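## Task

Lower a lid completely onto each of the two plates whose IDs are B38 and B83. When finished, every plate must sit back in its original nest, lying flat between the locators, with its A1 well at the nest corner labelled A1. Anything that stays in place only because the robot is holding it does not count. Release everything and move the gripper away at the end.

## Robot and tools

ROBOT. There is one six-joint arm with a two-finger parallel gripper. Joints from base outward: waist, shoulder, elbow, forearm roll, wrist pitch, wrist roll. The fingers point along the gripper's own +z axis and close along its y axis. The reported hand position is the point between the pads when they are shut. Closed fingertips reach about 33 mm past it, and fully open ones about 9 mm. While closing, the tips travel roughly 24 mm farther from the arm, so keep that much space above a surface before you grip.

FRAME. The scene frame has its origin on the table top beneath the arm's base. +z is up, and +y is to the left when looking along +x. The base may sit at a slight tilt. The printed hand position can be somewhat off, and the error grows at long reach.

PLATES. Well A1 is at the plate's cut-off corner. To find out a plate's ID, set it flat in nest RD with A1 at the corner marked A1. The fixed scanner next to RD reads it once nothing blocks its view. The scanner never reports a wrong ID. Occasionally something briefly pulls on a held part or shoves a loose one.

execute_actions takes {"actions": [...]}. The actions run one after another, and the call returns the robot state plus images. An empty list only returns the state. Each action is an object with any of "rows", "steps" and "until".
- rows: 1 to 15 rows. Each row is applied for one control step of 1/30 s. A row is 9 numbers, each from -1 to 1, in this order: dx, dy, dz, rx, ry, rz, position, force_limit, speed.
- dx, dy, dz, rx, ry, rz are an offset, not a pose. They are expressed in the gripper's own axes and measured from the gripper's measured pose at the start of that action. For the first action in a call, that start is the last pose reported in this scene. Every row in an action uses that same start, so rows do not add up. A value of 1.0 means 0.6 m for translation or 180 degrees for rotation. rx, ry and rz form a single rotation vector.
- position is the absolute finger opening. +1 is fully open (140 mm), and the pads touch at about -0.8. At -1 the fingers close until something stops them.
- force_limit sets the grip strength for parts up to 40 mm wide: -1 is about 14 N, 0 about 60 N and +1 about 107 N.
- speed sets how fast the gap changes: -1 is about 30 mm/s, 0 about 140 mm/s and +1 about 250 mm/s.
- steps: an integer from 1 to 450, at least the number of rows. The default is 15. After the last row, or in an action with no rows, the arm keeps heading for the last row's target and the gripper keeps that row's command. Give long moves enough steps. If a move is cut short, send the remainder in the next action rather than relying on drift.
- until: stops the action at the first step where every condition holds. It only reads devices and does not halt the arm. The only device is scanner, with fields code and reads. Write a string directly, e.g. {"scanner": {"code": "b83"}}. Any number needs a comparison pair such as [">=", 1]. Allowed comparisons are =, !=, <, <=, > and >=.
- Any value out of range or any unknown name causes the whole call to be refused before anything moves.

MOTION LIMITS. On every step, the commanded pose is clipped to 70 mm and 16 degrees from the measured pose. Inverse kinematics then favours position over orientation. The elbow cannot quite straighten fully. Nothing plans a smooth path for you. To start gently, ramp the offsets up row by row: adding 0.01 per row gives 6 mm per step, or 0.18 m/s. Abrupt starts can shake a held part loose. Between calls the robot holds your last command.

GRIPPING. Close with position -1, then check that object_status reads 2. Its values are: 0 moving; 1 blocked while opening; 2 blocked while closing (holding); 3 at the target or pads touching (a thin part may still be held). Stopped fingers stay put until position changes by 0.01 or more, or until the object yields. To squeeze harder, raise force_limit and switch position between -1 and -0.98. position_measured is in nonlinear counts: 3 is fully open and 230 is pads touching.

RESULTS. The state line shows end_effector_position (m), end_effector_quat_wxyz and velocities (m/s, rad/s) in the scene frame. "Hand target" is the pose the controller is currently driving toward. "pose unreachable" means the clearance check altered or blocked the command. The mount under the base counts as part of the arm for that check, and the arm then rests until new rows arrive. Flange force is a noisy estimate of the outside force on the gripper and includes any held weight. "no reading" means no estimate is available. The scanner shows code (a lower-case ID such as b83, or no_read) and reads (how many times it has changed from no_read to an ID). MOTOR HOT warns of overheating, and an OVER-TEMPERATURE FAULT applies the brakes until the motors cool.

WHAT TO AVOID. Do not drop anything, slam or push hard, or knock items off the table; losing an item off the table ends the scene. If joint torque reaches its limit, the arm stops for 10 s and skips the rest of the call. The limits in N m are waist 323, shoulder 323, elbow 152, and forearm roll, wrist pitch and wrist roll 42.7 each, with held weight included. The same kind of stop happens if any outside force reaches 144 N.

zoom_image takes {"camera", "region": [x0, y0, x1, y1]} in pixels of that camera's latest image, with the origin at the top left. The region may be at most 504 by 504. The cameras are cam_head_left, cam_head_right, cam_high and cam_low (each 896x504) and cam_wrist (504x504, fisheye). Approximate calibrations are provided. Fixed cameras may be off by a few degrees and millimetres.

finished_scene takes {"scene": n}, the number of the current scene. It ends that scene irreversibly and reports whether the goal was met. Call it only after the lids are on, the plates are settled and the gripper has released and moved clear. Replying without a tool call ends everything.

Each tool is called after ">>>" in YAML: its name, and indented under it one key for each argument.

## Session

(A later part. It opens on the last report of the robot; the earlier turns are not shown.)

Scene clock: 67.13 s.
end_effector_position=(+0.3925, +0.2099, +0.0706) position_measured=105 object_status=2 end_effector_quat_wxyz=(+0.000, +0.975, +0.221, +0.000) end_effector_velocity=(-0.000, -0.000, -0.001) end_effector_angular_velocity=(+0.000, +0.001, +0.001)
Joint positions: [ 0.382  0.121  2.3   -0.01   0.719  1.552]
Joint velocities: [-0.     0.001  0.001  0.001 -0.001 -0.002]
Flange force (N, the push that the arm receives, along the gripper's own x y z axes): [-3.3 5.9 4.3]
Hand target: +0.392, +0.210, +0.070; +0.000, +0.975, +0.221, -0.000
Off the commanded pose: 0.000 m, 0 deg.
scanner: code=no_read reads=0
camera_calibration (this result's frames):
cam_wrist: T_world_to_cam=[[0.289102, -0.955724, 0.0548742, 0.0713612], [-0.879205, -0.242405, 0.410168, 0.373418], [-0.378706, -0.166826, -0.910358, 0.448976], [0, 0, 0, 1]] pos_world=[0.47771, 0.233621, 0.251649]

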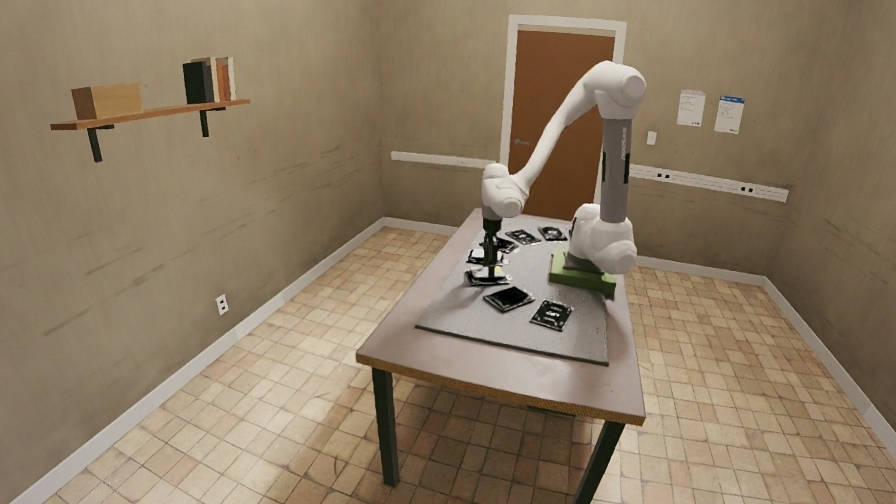

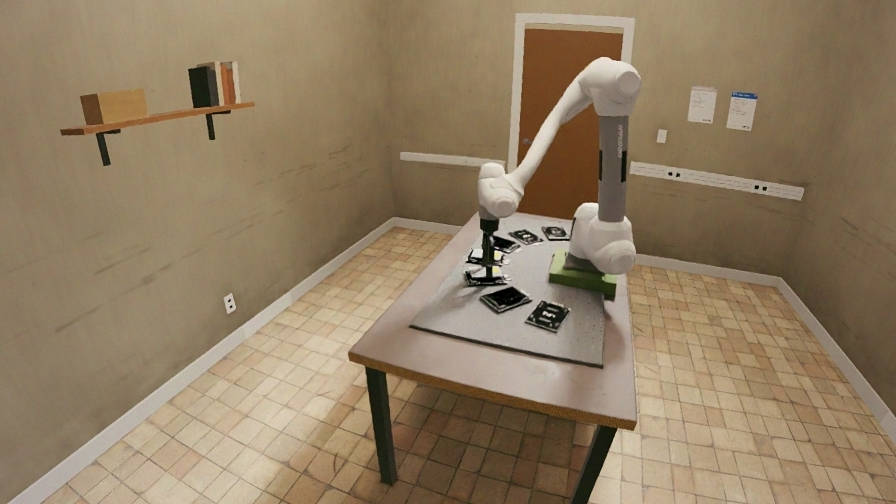

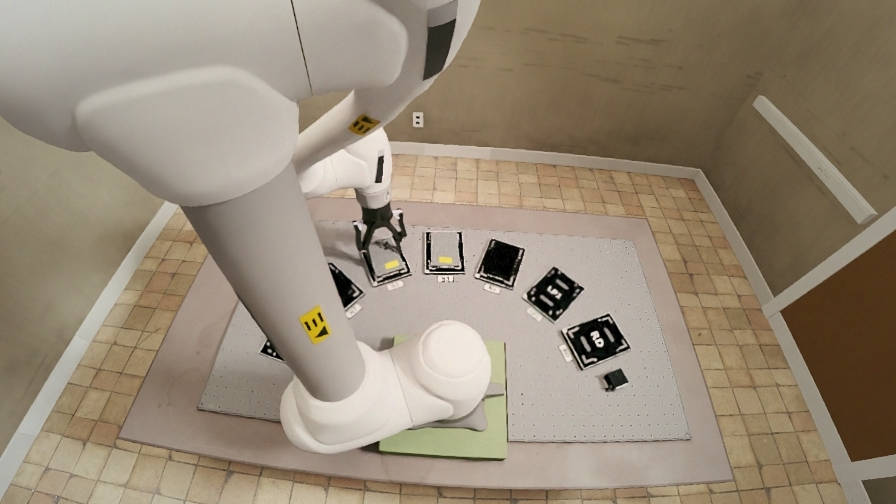

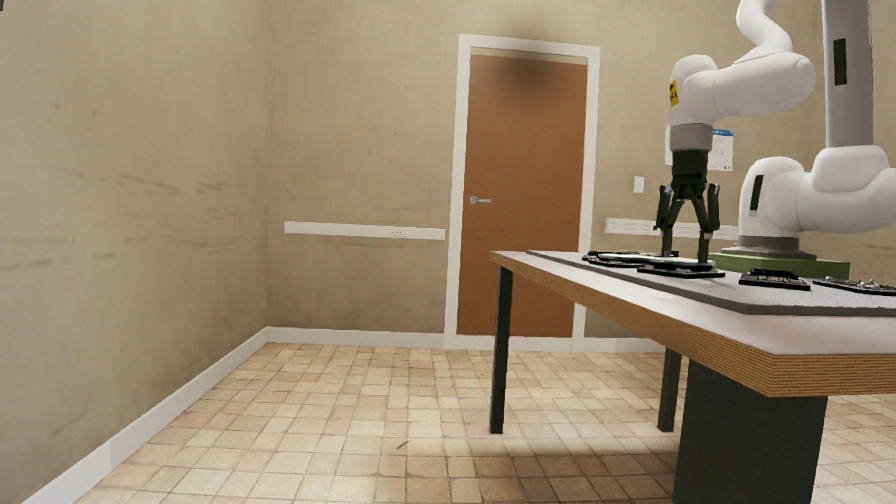

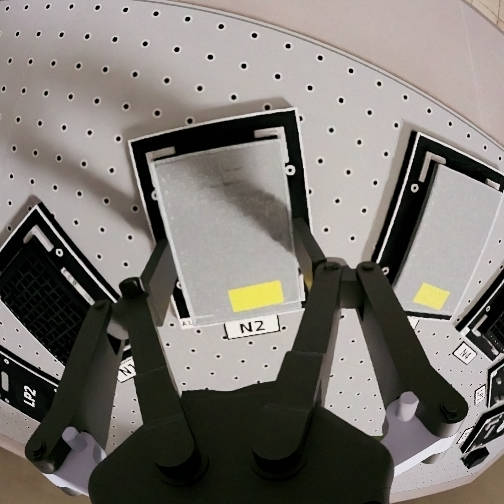

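>>> zoom_image:
  camera: "cam_wrist"
  region: [120, 130, 200, 210]

>>> zoom_image:
  camera: "cam_wrist"
  region: [245, 100, 325, 180]

>>> zoom_image:
  camera: "cam_wrist"
  region: [165, 265, 235, 335]

Region (120, 130, 200, 210) of cam_wrist's 504x504 image, scaled by 6.300, with more detail than that image has.

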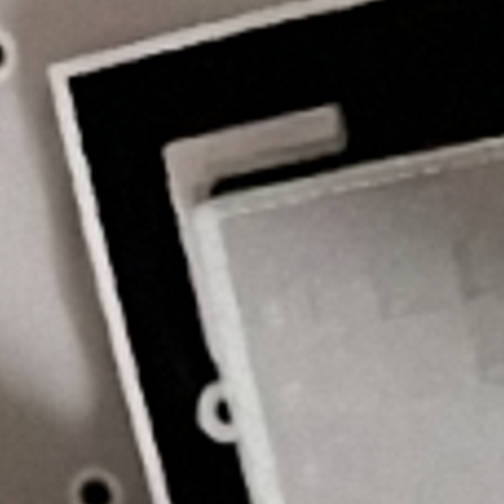

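Region (245, 100, 325, 180) of cam_wrist's 504x504 image, scaled by 6.300, with more detail than that image has.

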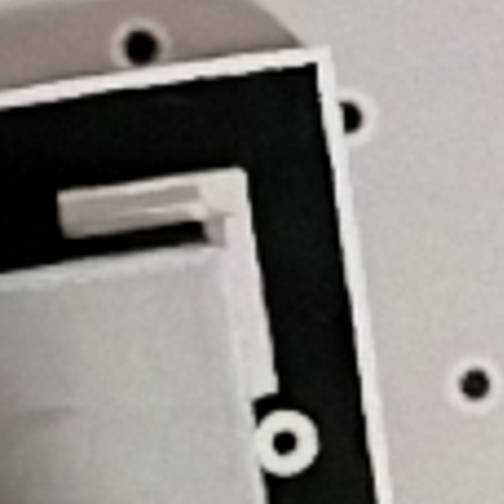

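Region (165, 265, 235, 335) of cam_wrist's 504x504 image, scaled by 7.200, with more detail than that image has.

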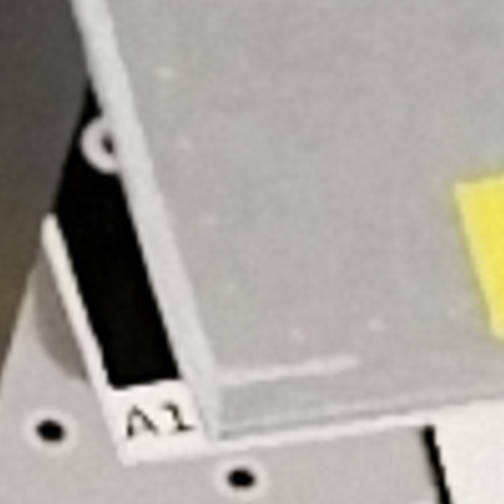

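>>> execute_actions:
  actions:
    - {"rows": [[0,0,0.0004,0,0,0,-1,0,-0.4],[0,0,0.0013,0,0,0,-1,0,-0.4],[0,0,0.0025,0,0,0,-1,0,-0.4],[0,0,0.0034,0,0,0,-1,0,-0.4],[0,0,0.0038,0,0,0,-1,0,-0.4]], "steps": 11}

Scene clock: 68.00 s.
end_effector_position=(+0.3925, +0.2099, +0.0683) position_measured=105 object_status=2 end_effector_quat_wxyz=(+0.000, +0.975, +0.221, +0.000) end_effector_velocity=(-0.000, +0.001, -0.001) end_effector_angular_velocity=(+0.000, +0.000, -0.000)
Joint positions: [ 0.382  0.125  2.302 -0.01   0.714  1.552]
Joint velocities: [ 0.001  0.002  0.     0.001 -0.002  0.001]
Flange force (N, the push that the arm receives, along the gripper's own x y z axes): [-2.8 2.2 1.3]
Hand target: +0.393, +0.210, +0.068; +0.000, +0.975, +0.221, +0.000
Off the commanded pose: 0.000 m, 0 deg.
scanner: code=no_read reads=0
camera_calibration (this result's frames):
cam_wrist: T_world_to_cam=[[0.289162, -0.955709, 0.0548241, 0.0714782], [-0.879181, -0.242478, 0.410178, 0.374343], [-0.378717, -0.166808, -0.910356, 0.446932], [0, 0, 0, 1]] pos_world=[0.477707, 0.233634, 0.249401]

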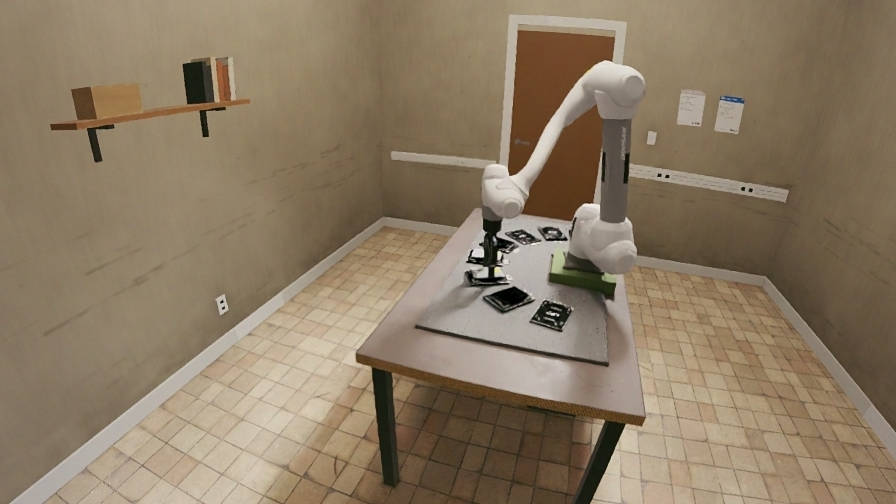

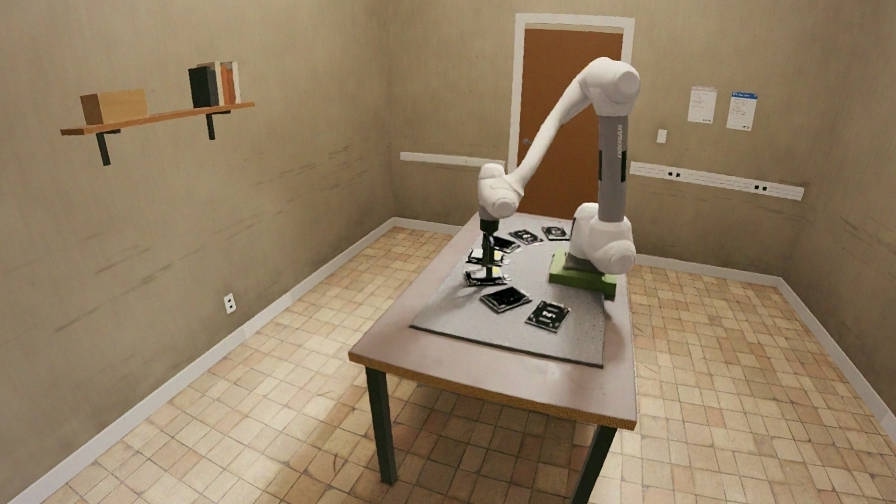

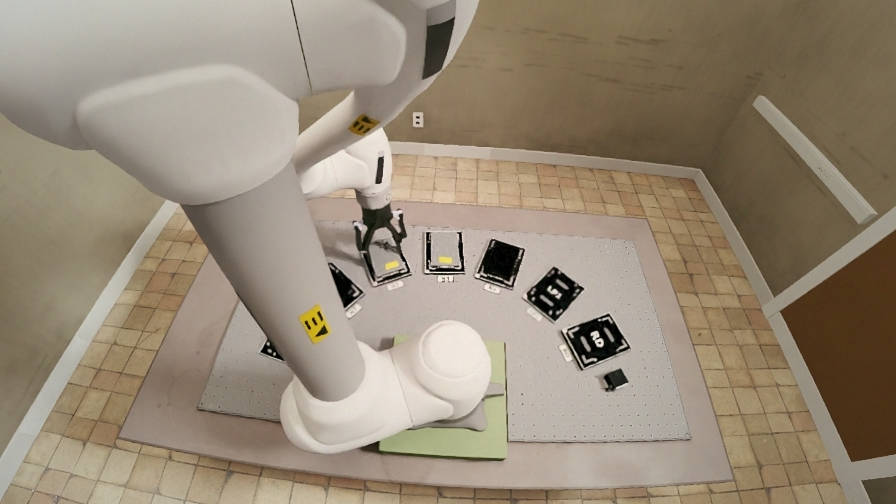

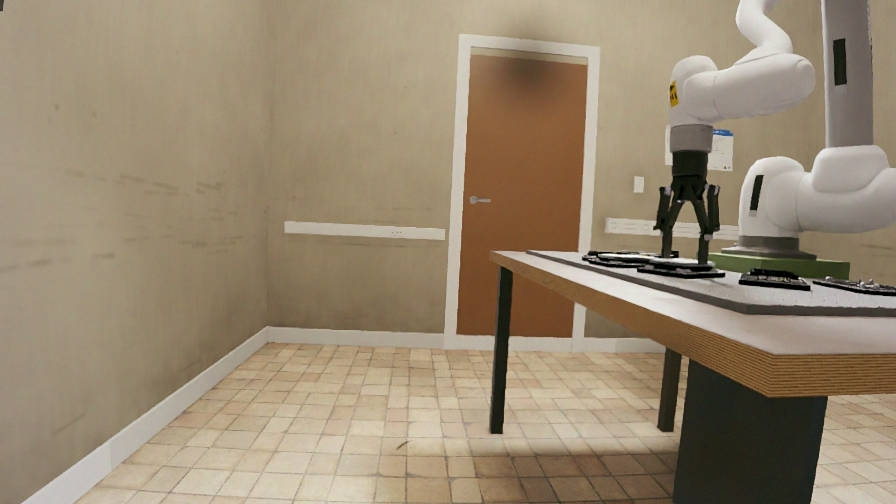

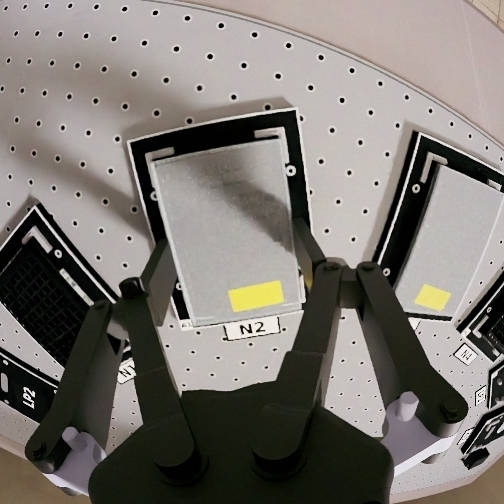

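>>> execute_actions:
  actions: []

Scene clock: 68.07 s.
end_effector_position=(+0.3925, +0.2099, +0.0683) position_measured=105 object_status=2 end_effector_quat_wxyz=(+0.000, +0.975, +0.221, +0.000) end_effector_velocity=(-0.000, -0.000, -0.000) end_effector_angular_velocity=(-0.000, +0.000, +0.002)
Joint positions: [ 0.382  0.125  2.302 -0.01   0.713  1.552]
Joint velocities: [ 0.     0.     0.001 -0.    -0.001 -0.001]
Flange force (N, the push that the arm receives, along the gripper's own x y z axes): [-0.5 4.2 4.7]
Hand target: +0.393, +0.210, +0.068; +0.000, +0.975, +0.221, +0.000
Off the commanded pose: 0.000 m, 0 deg.
scanner: code=no_read reads=0
camera_calibration (this result's frames):
cam_wrist: T_world_to_cam=[[0.289161, -0.955709, 0.0548229, 0.07148], [-0.879183, -0.242478, 0.410173, 0.374355], [-0.378713, -0.166806, -0.910358, 0.44691], [0, 0, 0, 1]] pos_world=[0.477708, 0.233634, 0.249379]

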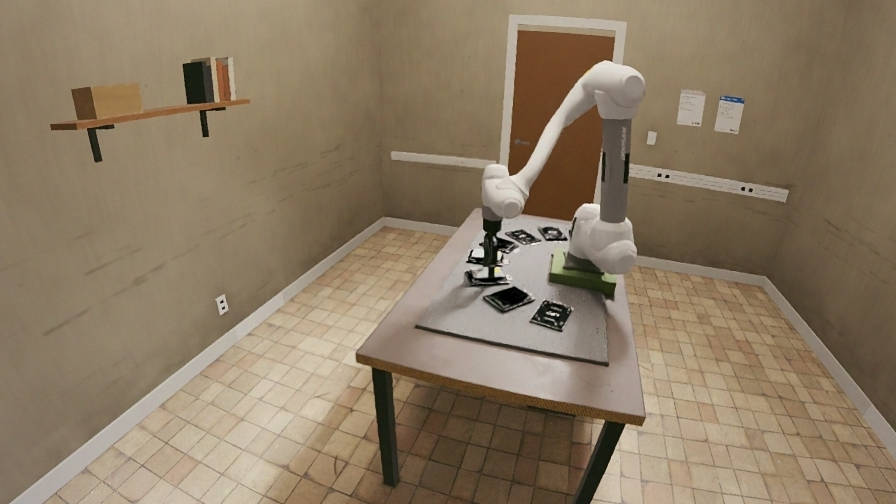

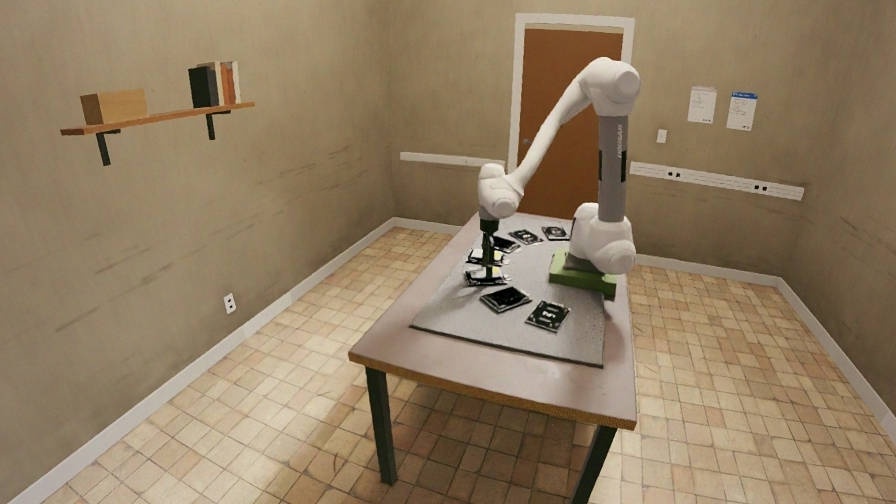

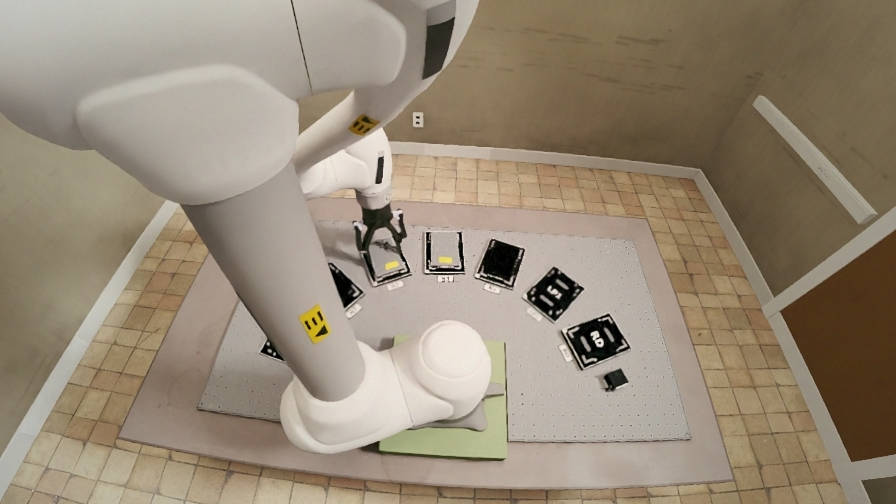

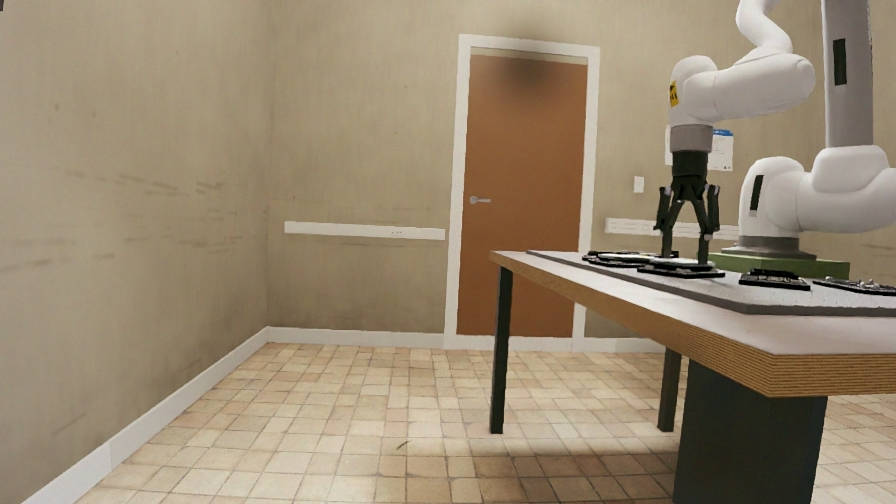

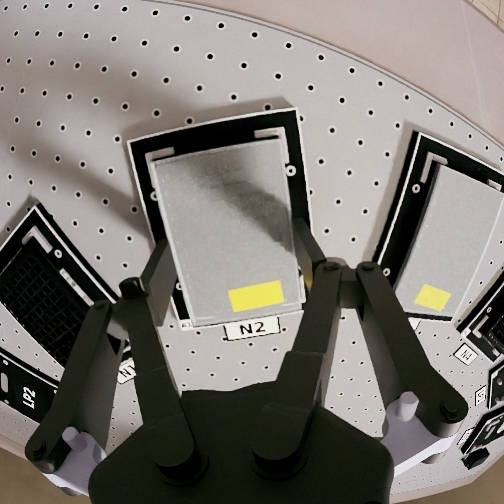

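>>> execute_actions:
  actions:
    - {"rows": [[0,0,0.0004,0,0,0,-1,0,-0.4],[0,0,0.0012,0,0,0,-1,0,-0.4],[0,0,0.0020,0,0,0,-1,0,-0.4],[0,0,0.0024,0,0,0,-1,0,-0.4]], "steps": 10}

Scene clock: 68.53 s.
end_effector_position=(+0.3925, +0.2099, +0.0669) position_measured=105 object_status=2 end_effector_quat_wxyz=(+0.000, +0.975, +0.221, +0.000) end_effector_velocity=(-0.000, +0.000, -0.001) end_effector_angular_velocity=(+0.000, +0.001, +0.000)
Joint positions: [ 0.382  0.127  2.303 -0.01   0.71   1.552]
Joint velocities: [ 0.     0.001  0.     0.001 -0.001 -0.001]
Flange force (N, the push that the arm receives, along the gripper's own x y z axes): [0.5 3.3 5.1]
Hand target: +0.393, +0.210, +0.067; +0.000, +0.975, +0.221, +0.000
Off the commanded pose: 0.000 m, 0 deg.
scanner: code=no_read reads=0
camera_calibration (this result's frames):
cam_wrist: T_world_to_cam=[[0.289165, -0.95571, 0.054797, 0.0715665], [-0.879177, -0.242491, 0.410179, 0.374934], [-0.378724, -0.166786, -0.910357, 0.445624], [0, 0, 0, 1]] pos_world=[0.477707, 0.233639, 0.247965]

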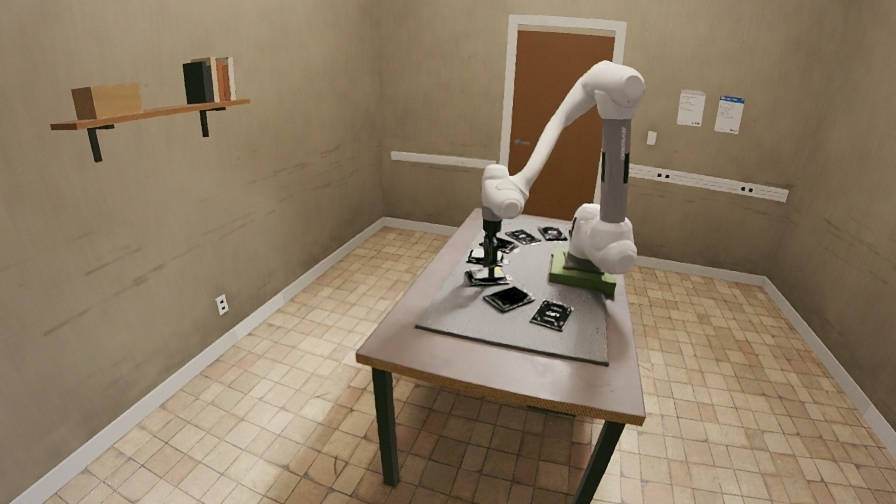

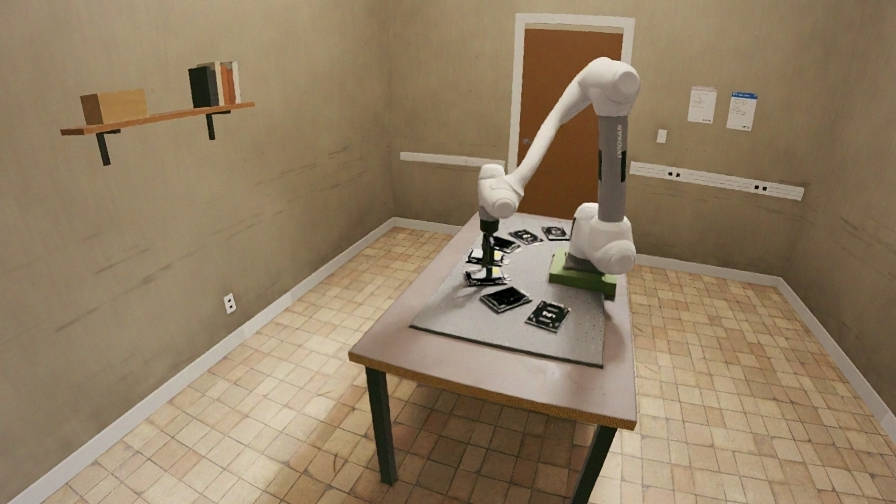

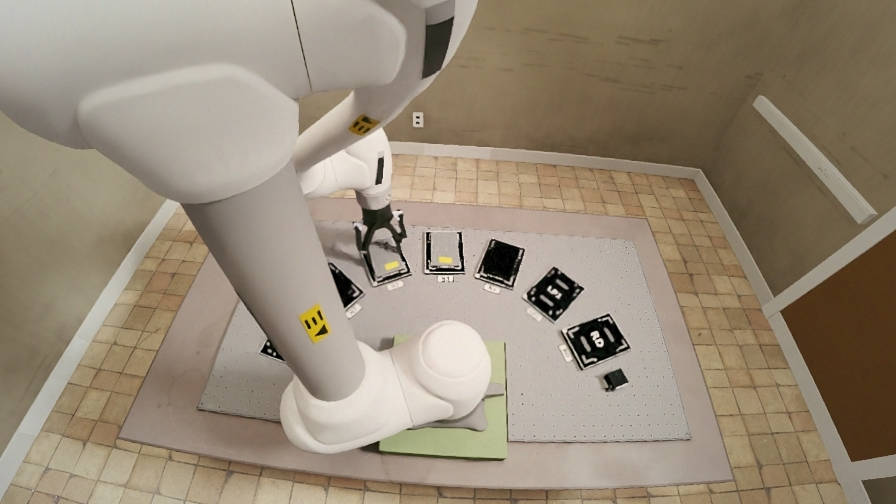

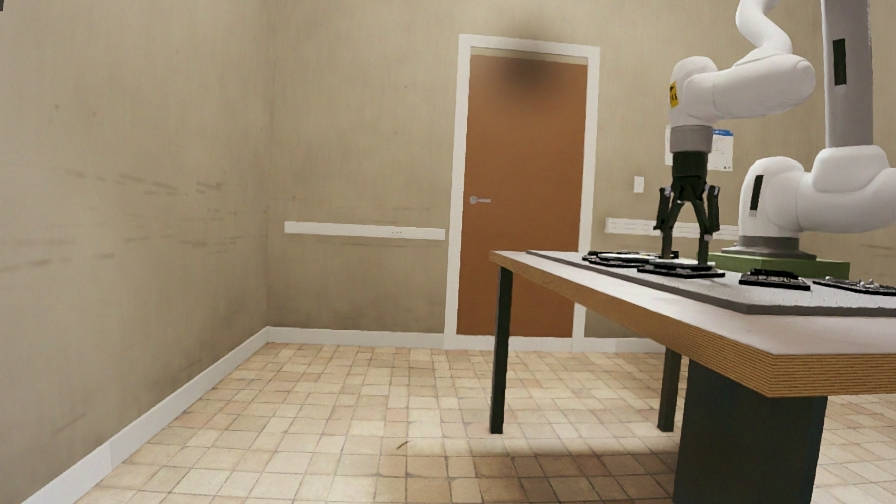

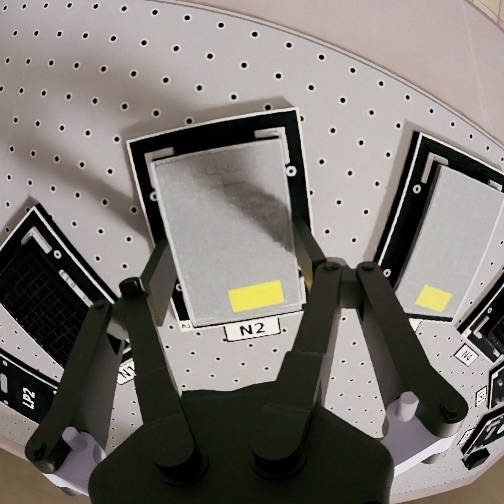

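>>> execute_actions:
  actions:
    - {"rows": [[0,0,0.0004,0,0,0,-1,0,-0.4],[0,0,0.0013,0,0,0,-1,0,-0.4],[0,0,0.0023,0,0,0,-1,0,-0.4],[0,0,0.0031,0,0,0,-1,0,-0.4],[0,0,0.0035,0,0,0,-1,0,-0.4]], "steps": 11}

Scene clock: 69.00 s.
end_effector_position=(+0.3925, +0.2099, +0.0648) position_measured=105 object_status=2 end_effector_quat_wxyz=(+0.000, +0.975, +0.221, +0.000) end_effector_velocity=(+0.001, -0.000, -0.000) end_effector_angular_velocity=(-0.000, -0.001, -0.001)
Joint positions: [ 0.382  0.131  2.305 -0.01   0.705  1.552]
Joint velocities: [-0.     0.001  0.    -0.001 -0.002  0.001]
Flange force (N, the push that the arm receives, along the gripper's own x y z axes): [0.4 4.8 7.7]
Hand target: +0.393, +0.210, +0.065; +0.000, +0.975, +0.221, +0.000
Off the commanded pose: 0.000 m, 0 deg.
scanner: code=no_read reads=0
camera_calibration (this result's frames):
cam_wrist: T_world_to_cam=[[0.289171, -0.95571, 0.0547588, 0.0716931], [-0.879168, -0.242509, 0.410187, 0.375782], [-0.37874, -0.166756, -0.910356, 0.44374], [0, 0, 0, 1]] pos_world=[0.477706, 0.233645, 0.245895]

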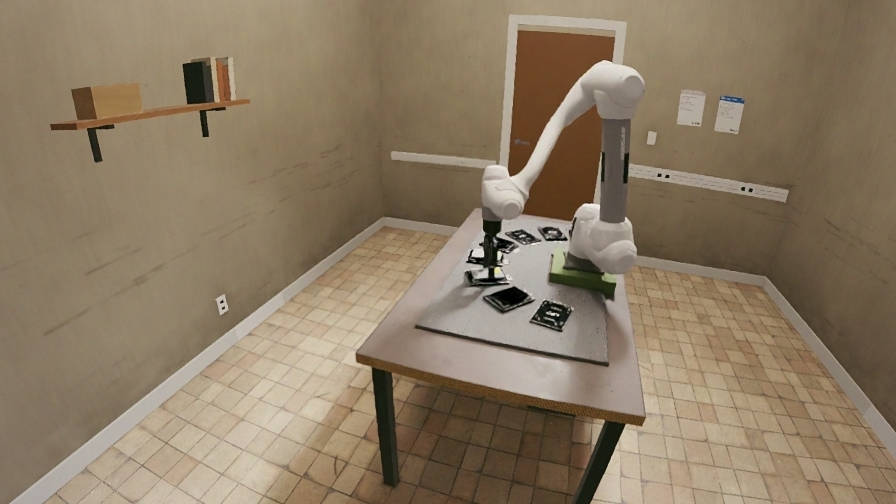

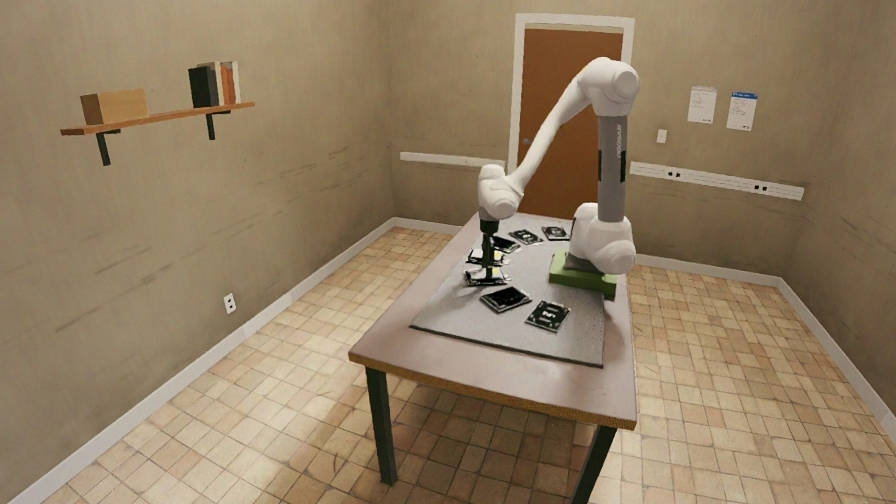

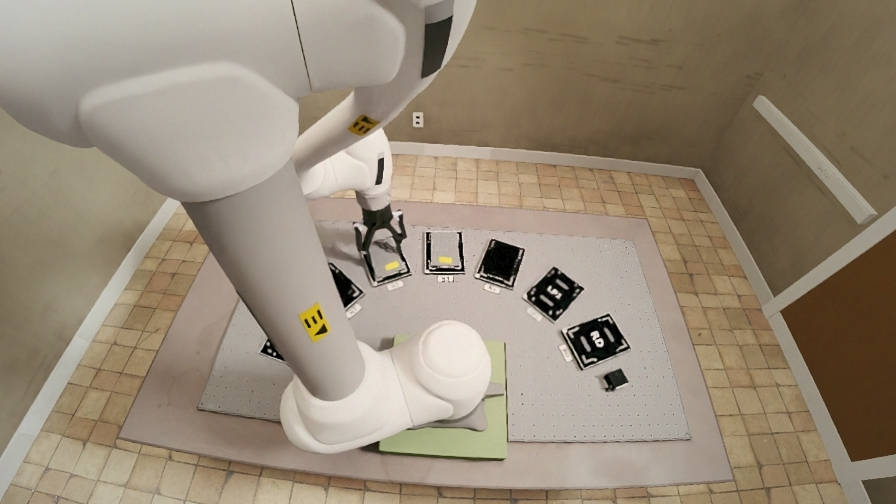

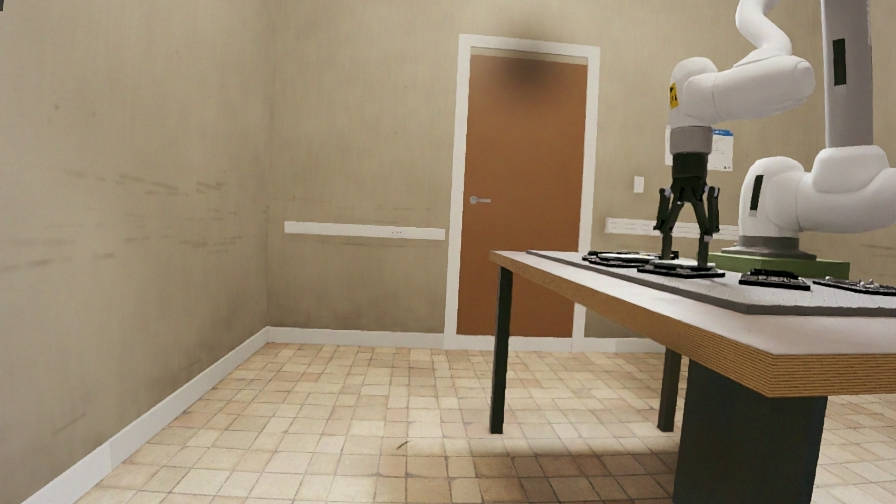

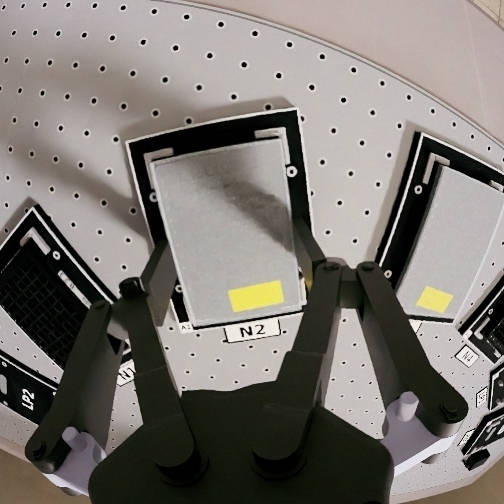

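>>> execute_actions:
  actions:
    - {"rows": [[0,0,0.0005,0,0,0,-1,0,-0.4],[0,0,0.0009,0,0,0,-1,0,-0.4]], "steps": 9}

Scene clock: 69.37 s.
end_effector_position=(+0.3925, +0.2099, +0.0644) position_measured=105 object_status=2 end_effector_quat_wxyz=(+0.000, +0.975, +0.221, +0.000) end_effector_velocity=(+0.001, -0.000, +0.000) end_effector_angular_velocity=(+0.000, -0.001, -0.001)
Joint positions: [ 0.382  0.131  2.305 -0.01   0.704  1.552]
Joint velocities: [-0.001 -0.     0.    -0.    -0.001  0.   ]
Flange force (N, the push that the arm receives, along the gripper's own x y z axes): [-9.2 1.0 -27.1]
Hand target: +0.393, +0.210, +0.064; +0.000, +0.975, +0.221, +0.000
Off the commanded pose: 0.000 m, 0 deg.
scanner: code=no_read reads=0
camera_calibration (this result's frames):
cam_wrist: T_world_to_cam=[[0.289169, -0.955712, 0.0547378, 0.0717305], [-0.879201, -0.242531, 0.410103, 0.376038], [-0.378665, -0.166715, -0.910395, 0.443306], [0, 0, 0, 1]] pos_world=[0.477735, 0.23366, 0.245443]

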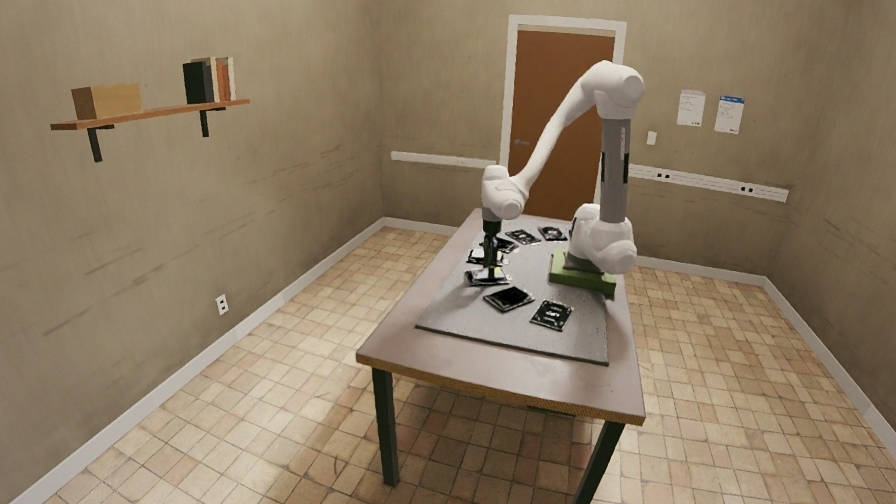

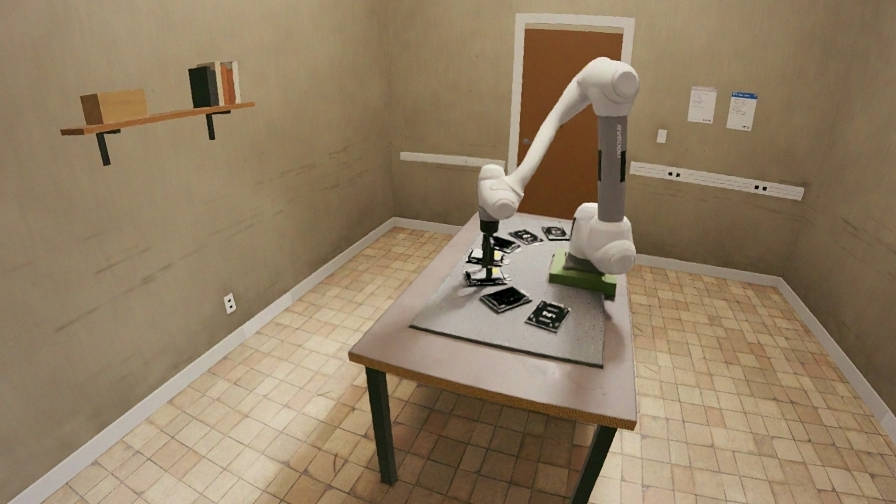

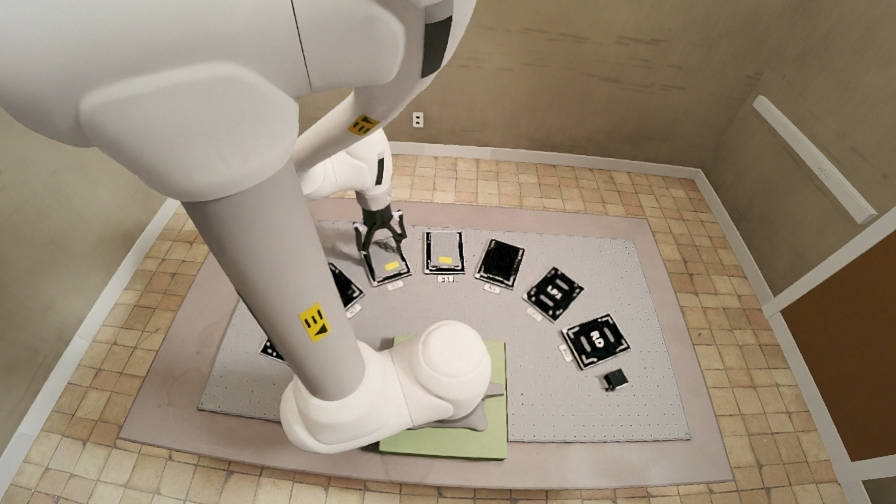

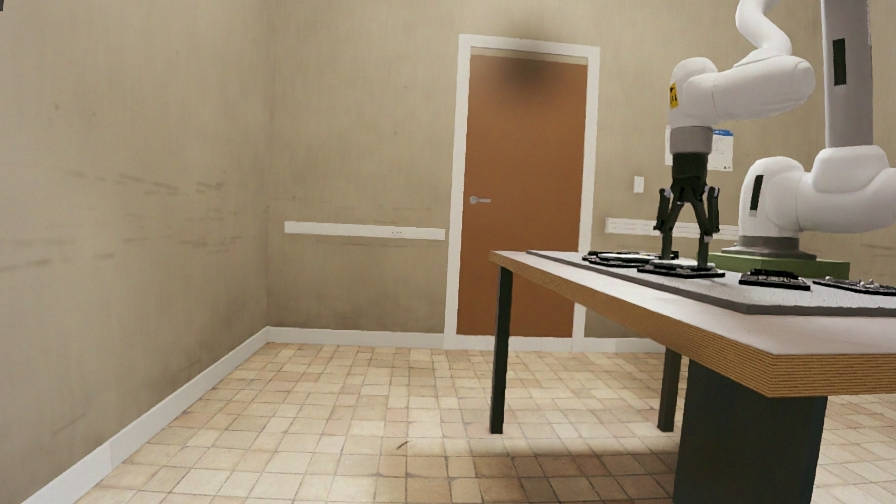

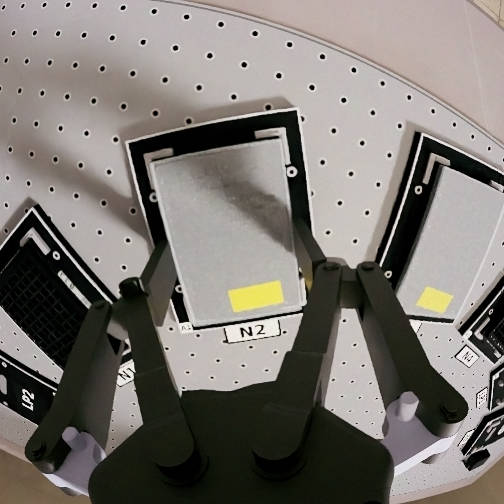

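>>> execute_actions:
  actions:
    - {"rows": [[0,0,-0.0004,0,0,0,1,0,0.3],[0,0,-0.0004,0,0,0,1,0,0.3],[0,0,-0.0004,0,0,0,1,0,0.3],[0,0,-0.0004,0,0,0,1,0,0.3],[0,0,-0.0004,0,0,0,1,0,0.3],[0,0,-0.0004,0,0,0,1,0,0.3],[0,0,-0.0014,0,0,0,1,0,0.3],[0,0,-0.0044,0,0,0,1,0,0.3],[0,0,-0.0094,0,0,0,1,0,0.3],[0,0,-0.0164,0,0,0,1,0,0.3],[0,0,-0.0254,0,0,0,1,0,0.3],[0,0,-0.0364,0,0,0,1,0,0.3],[0,0,-0.0494,0,0,0,1,0,0.3],[0,0,-0.0644,0,0,0,1,0,0.3],[0,0,-0.15,0,0,0,1,0,0.3]], "steps": 32}

Scene clock: 70.67 s.
end_effector_position=(+0.3925, +0.2099, +0.1544) position_measured=3 object_status=3 end_effector_quat_wxyz=(+0.000, +0.975, +0.221, +0.000) end_effector_velocity=(+0.000, +0.000, +0.000) end_effector_angular_velocity=(+0.000, -0.000, -0.002)
Joint positions: [ 0.383  0.001  2.226 -0.009  0.914  1.551]
Joint velocities: [ 0.    -0.    -0.001 -0.     0.001  0.002]
Flange force (N, the push that the arm receives, along the gripper's own x y z axes): [-4.9 0.5 2.5]
Hand target: +0.392, +0.210, +0.154; +0.000, +0.975, +0.221, +0.000
Off the commanded pose: 0.000 m, 0 deg.
scanner: code=no_read reads=0
camera_calibration (this result's frames):
cam_wrist: T_world_to_cam=[[0.289112, -0.955719, 0.0549143, 0.0667653], [-0.879224, -0.242406, 0.410128, 0.338983], [-0.378656, -0.166855, -0.910373, 0.525302], [0, 0, 0, 1]] pos_world=[0.477648, 0.23363, 0.335528]

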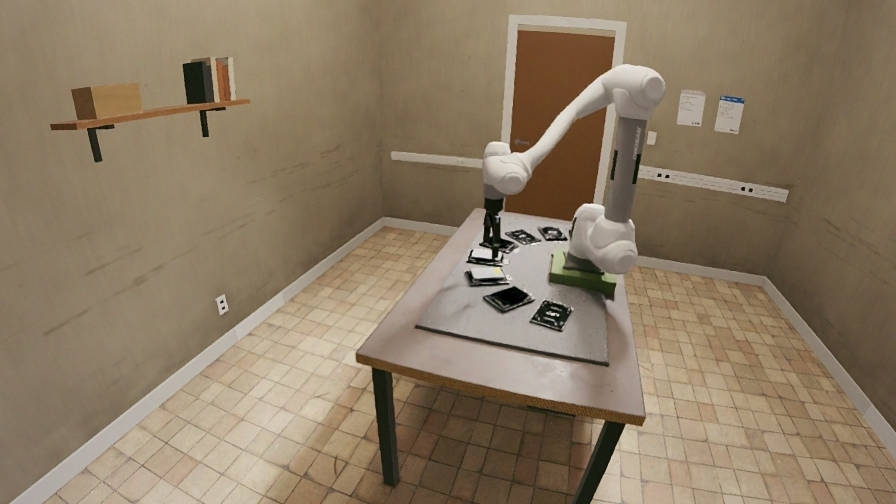

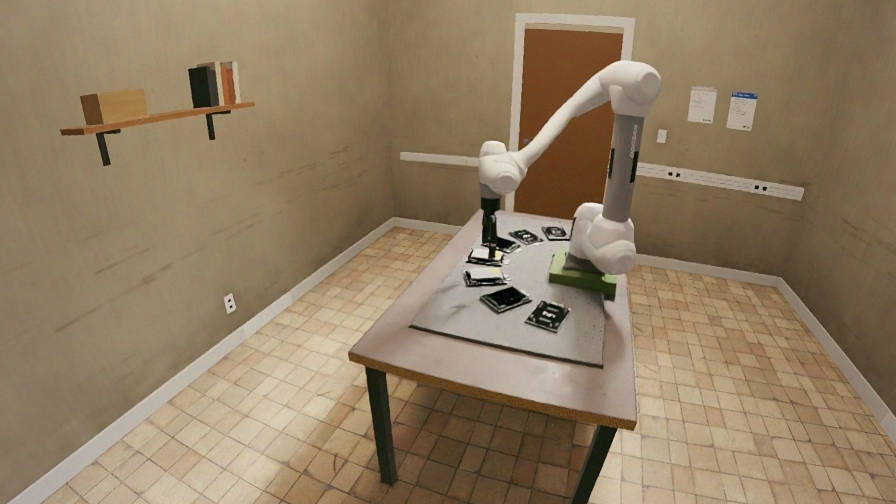

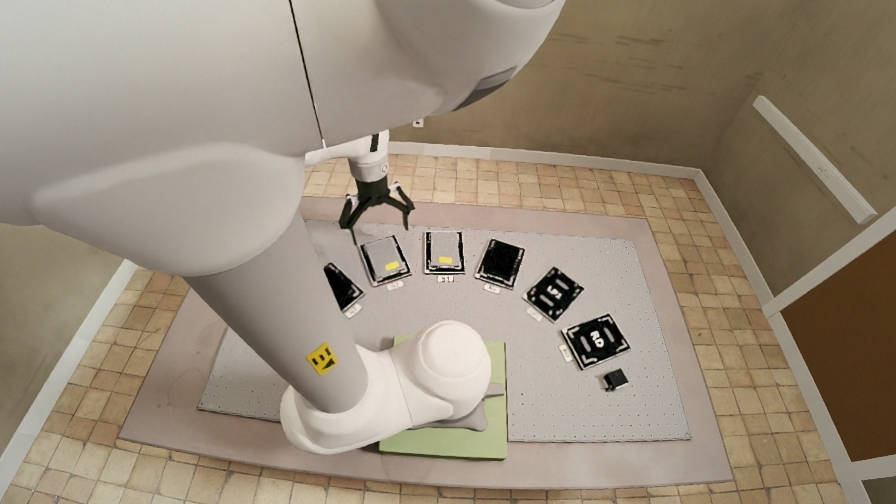

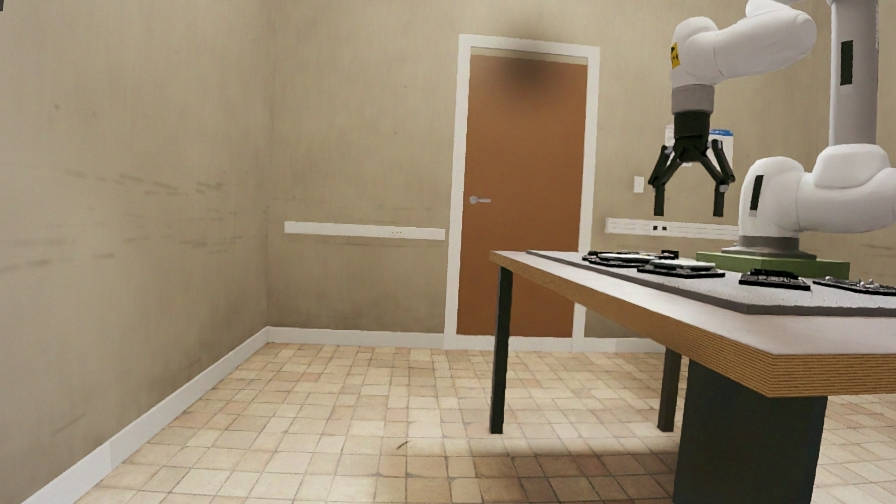

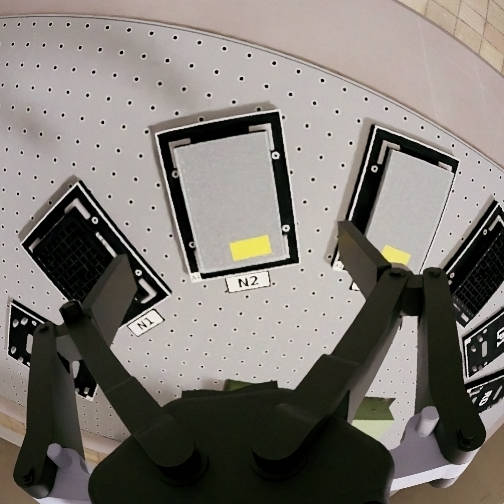

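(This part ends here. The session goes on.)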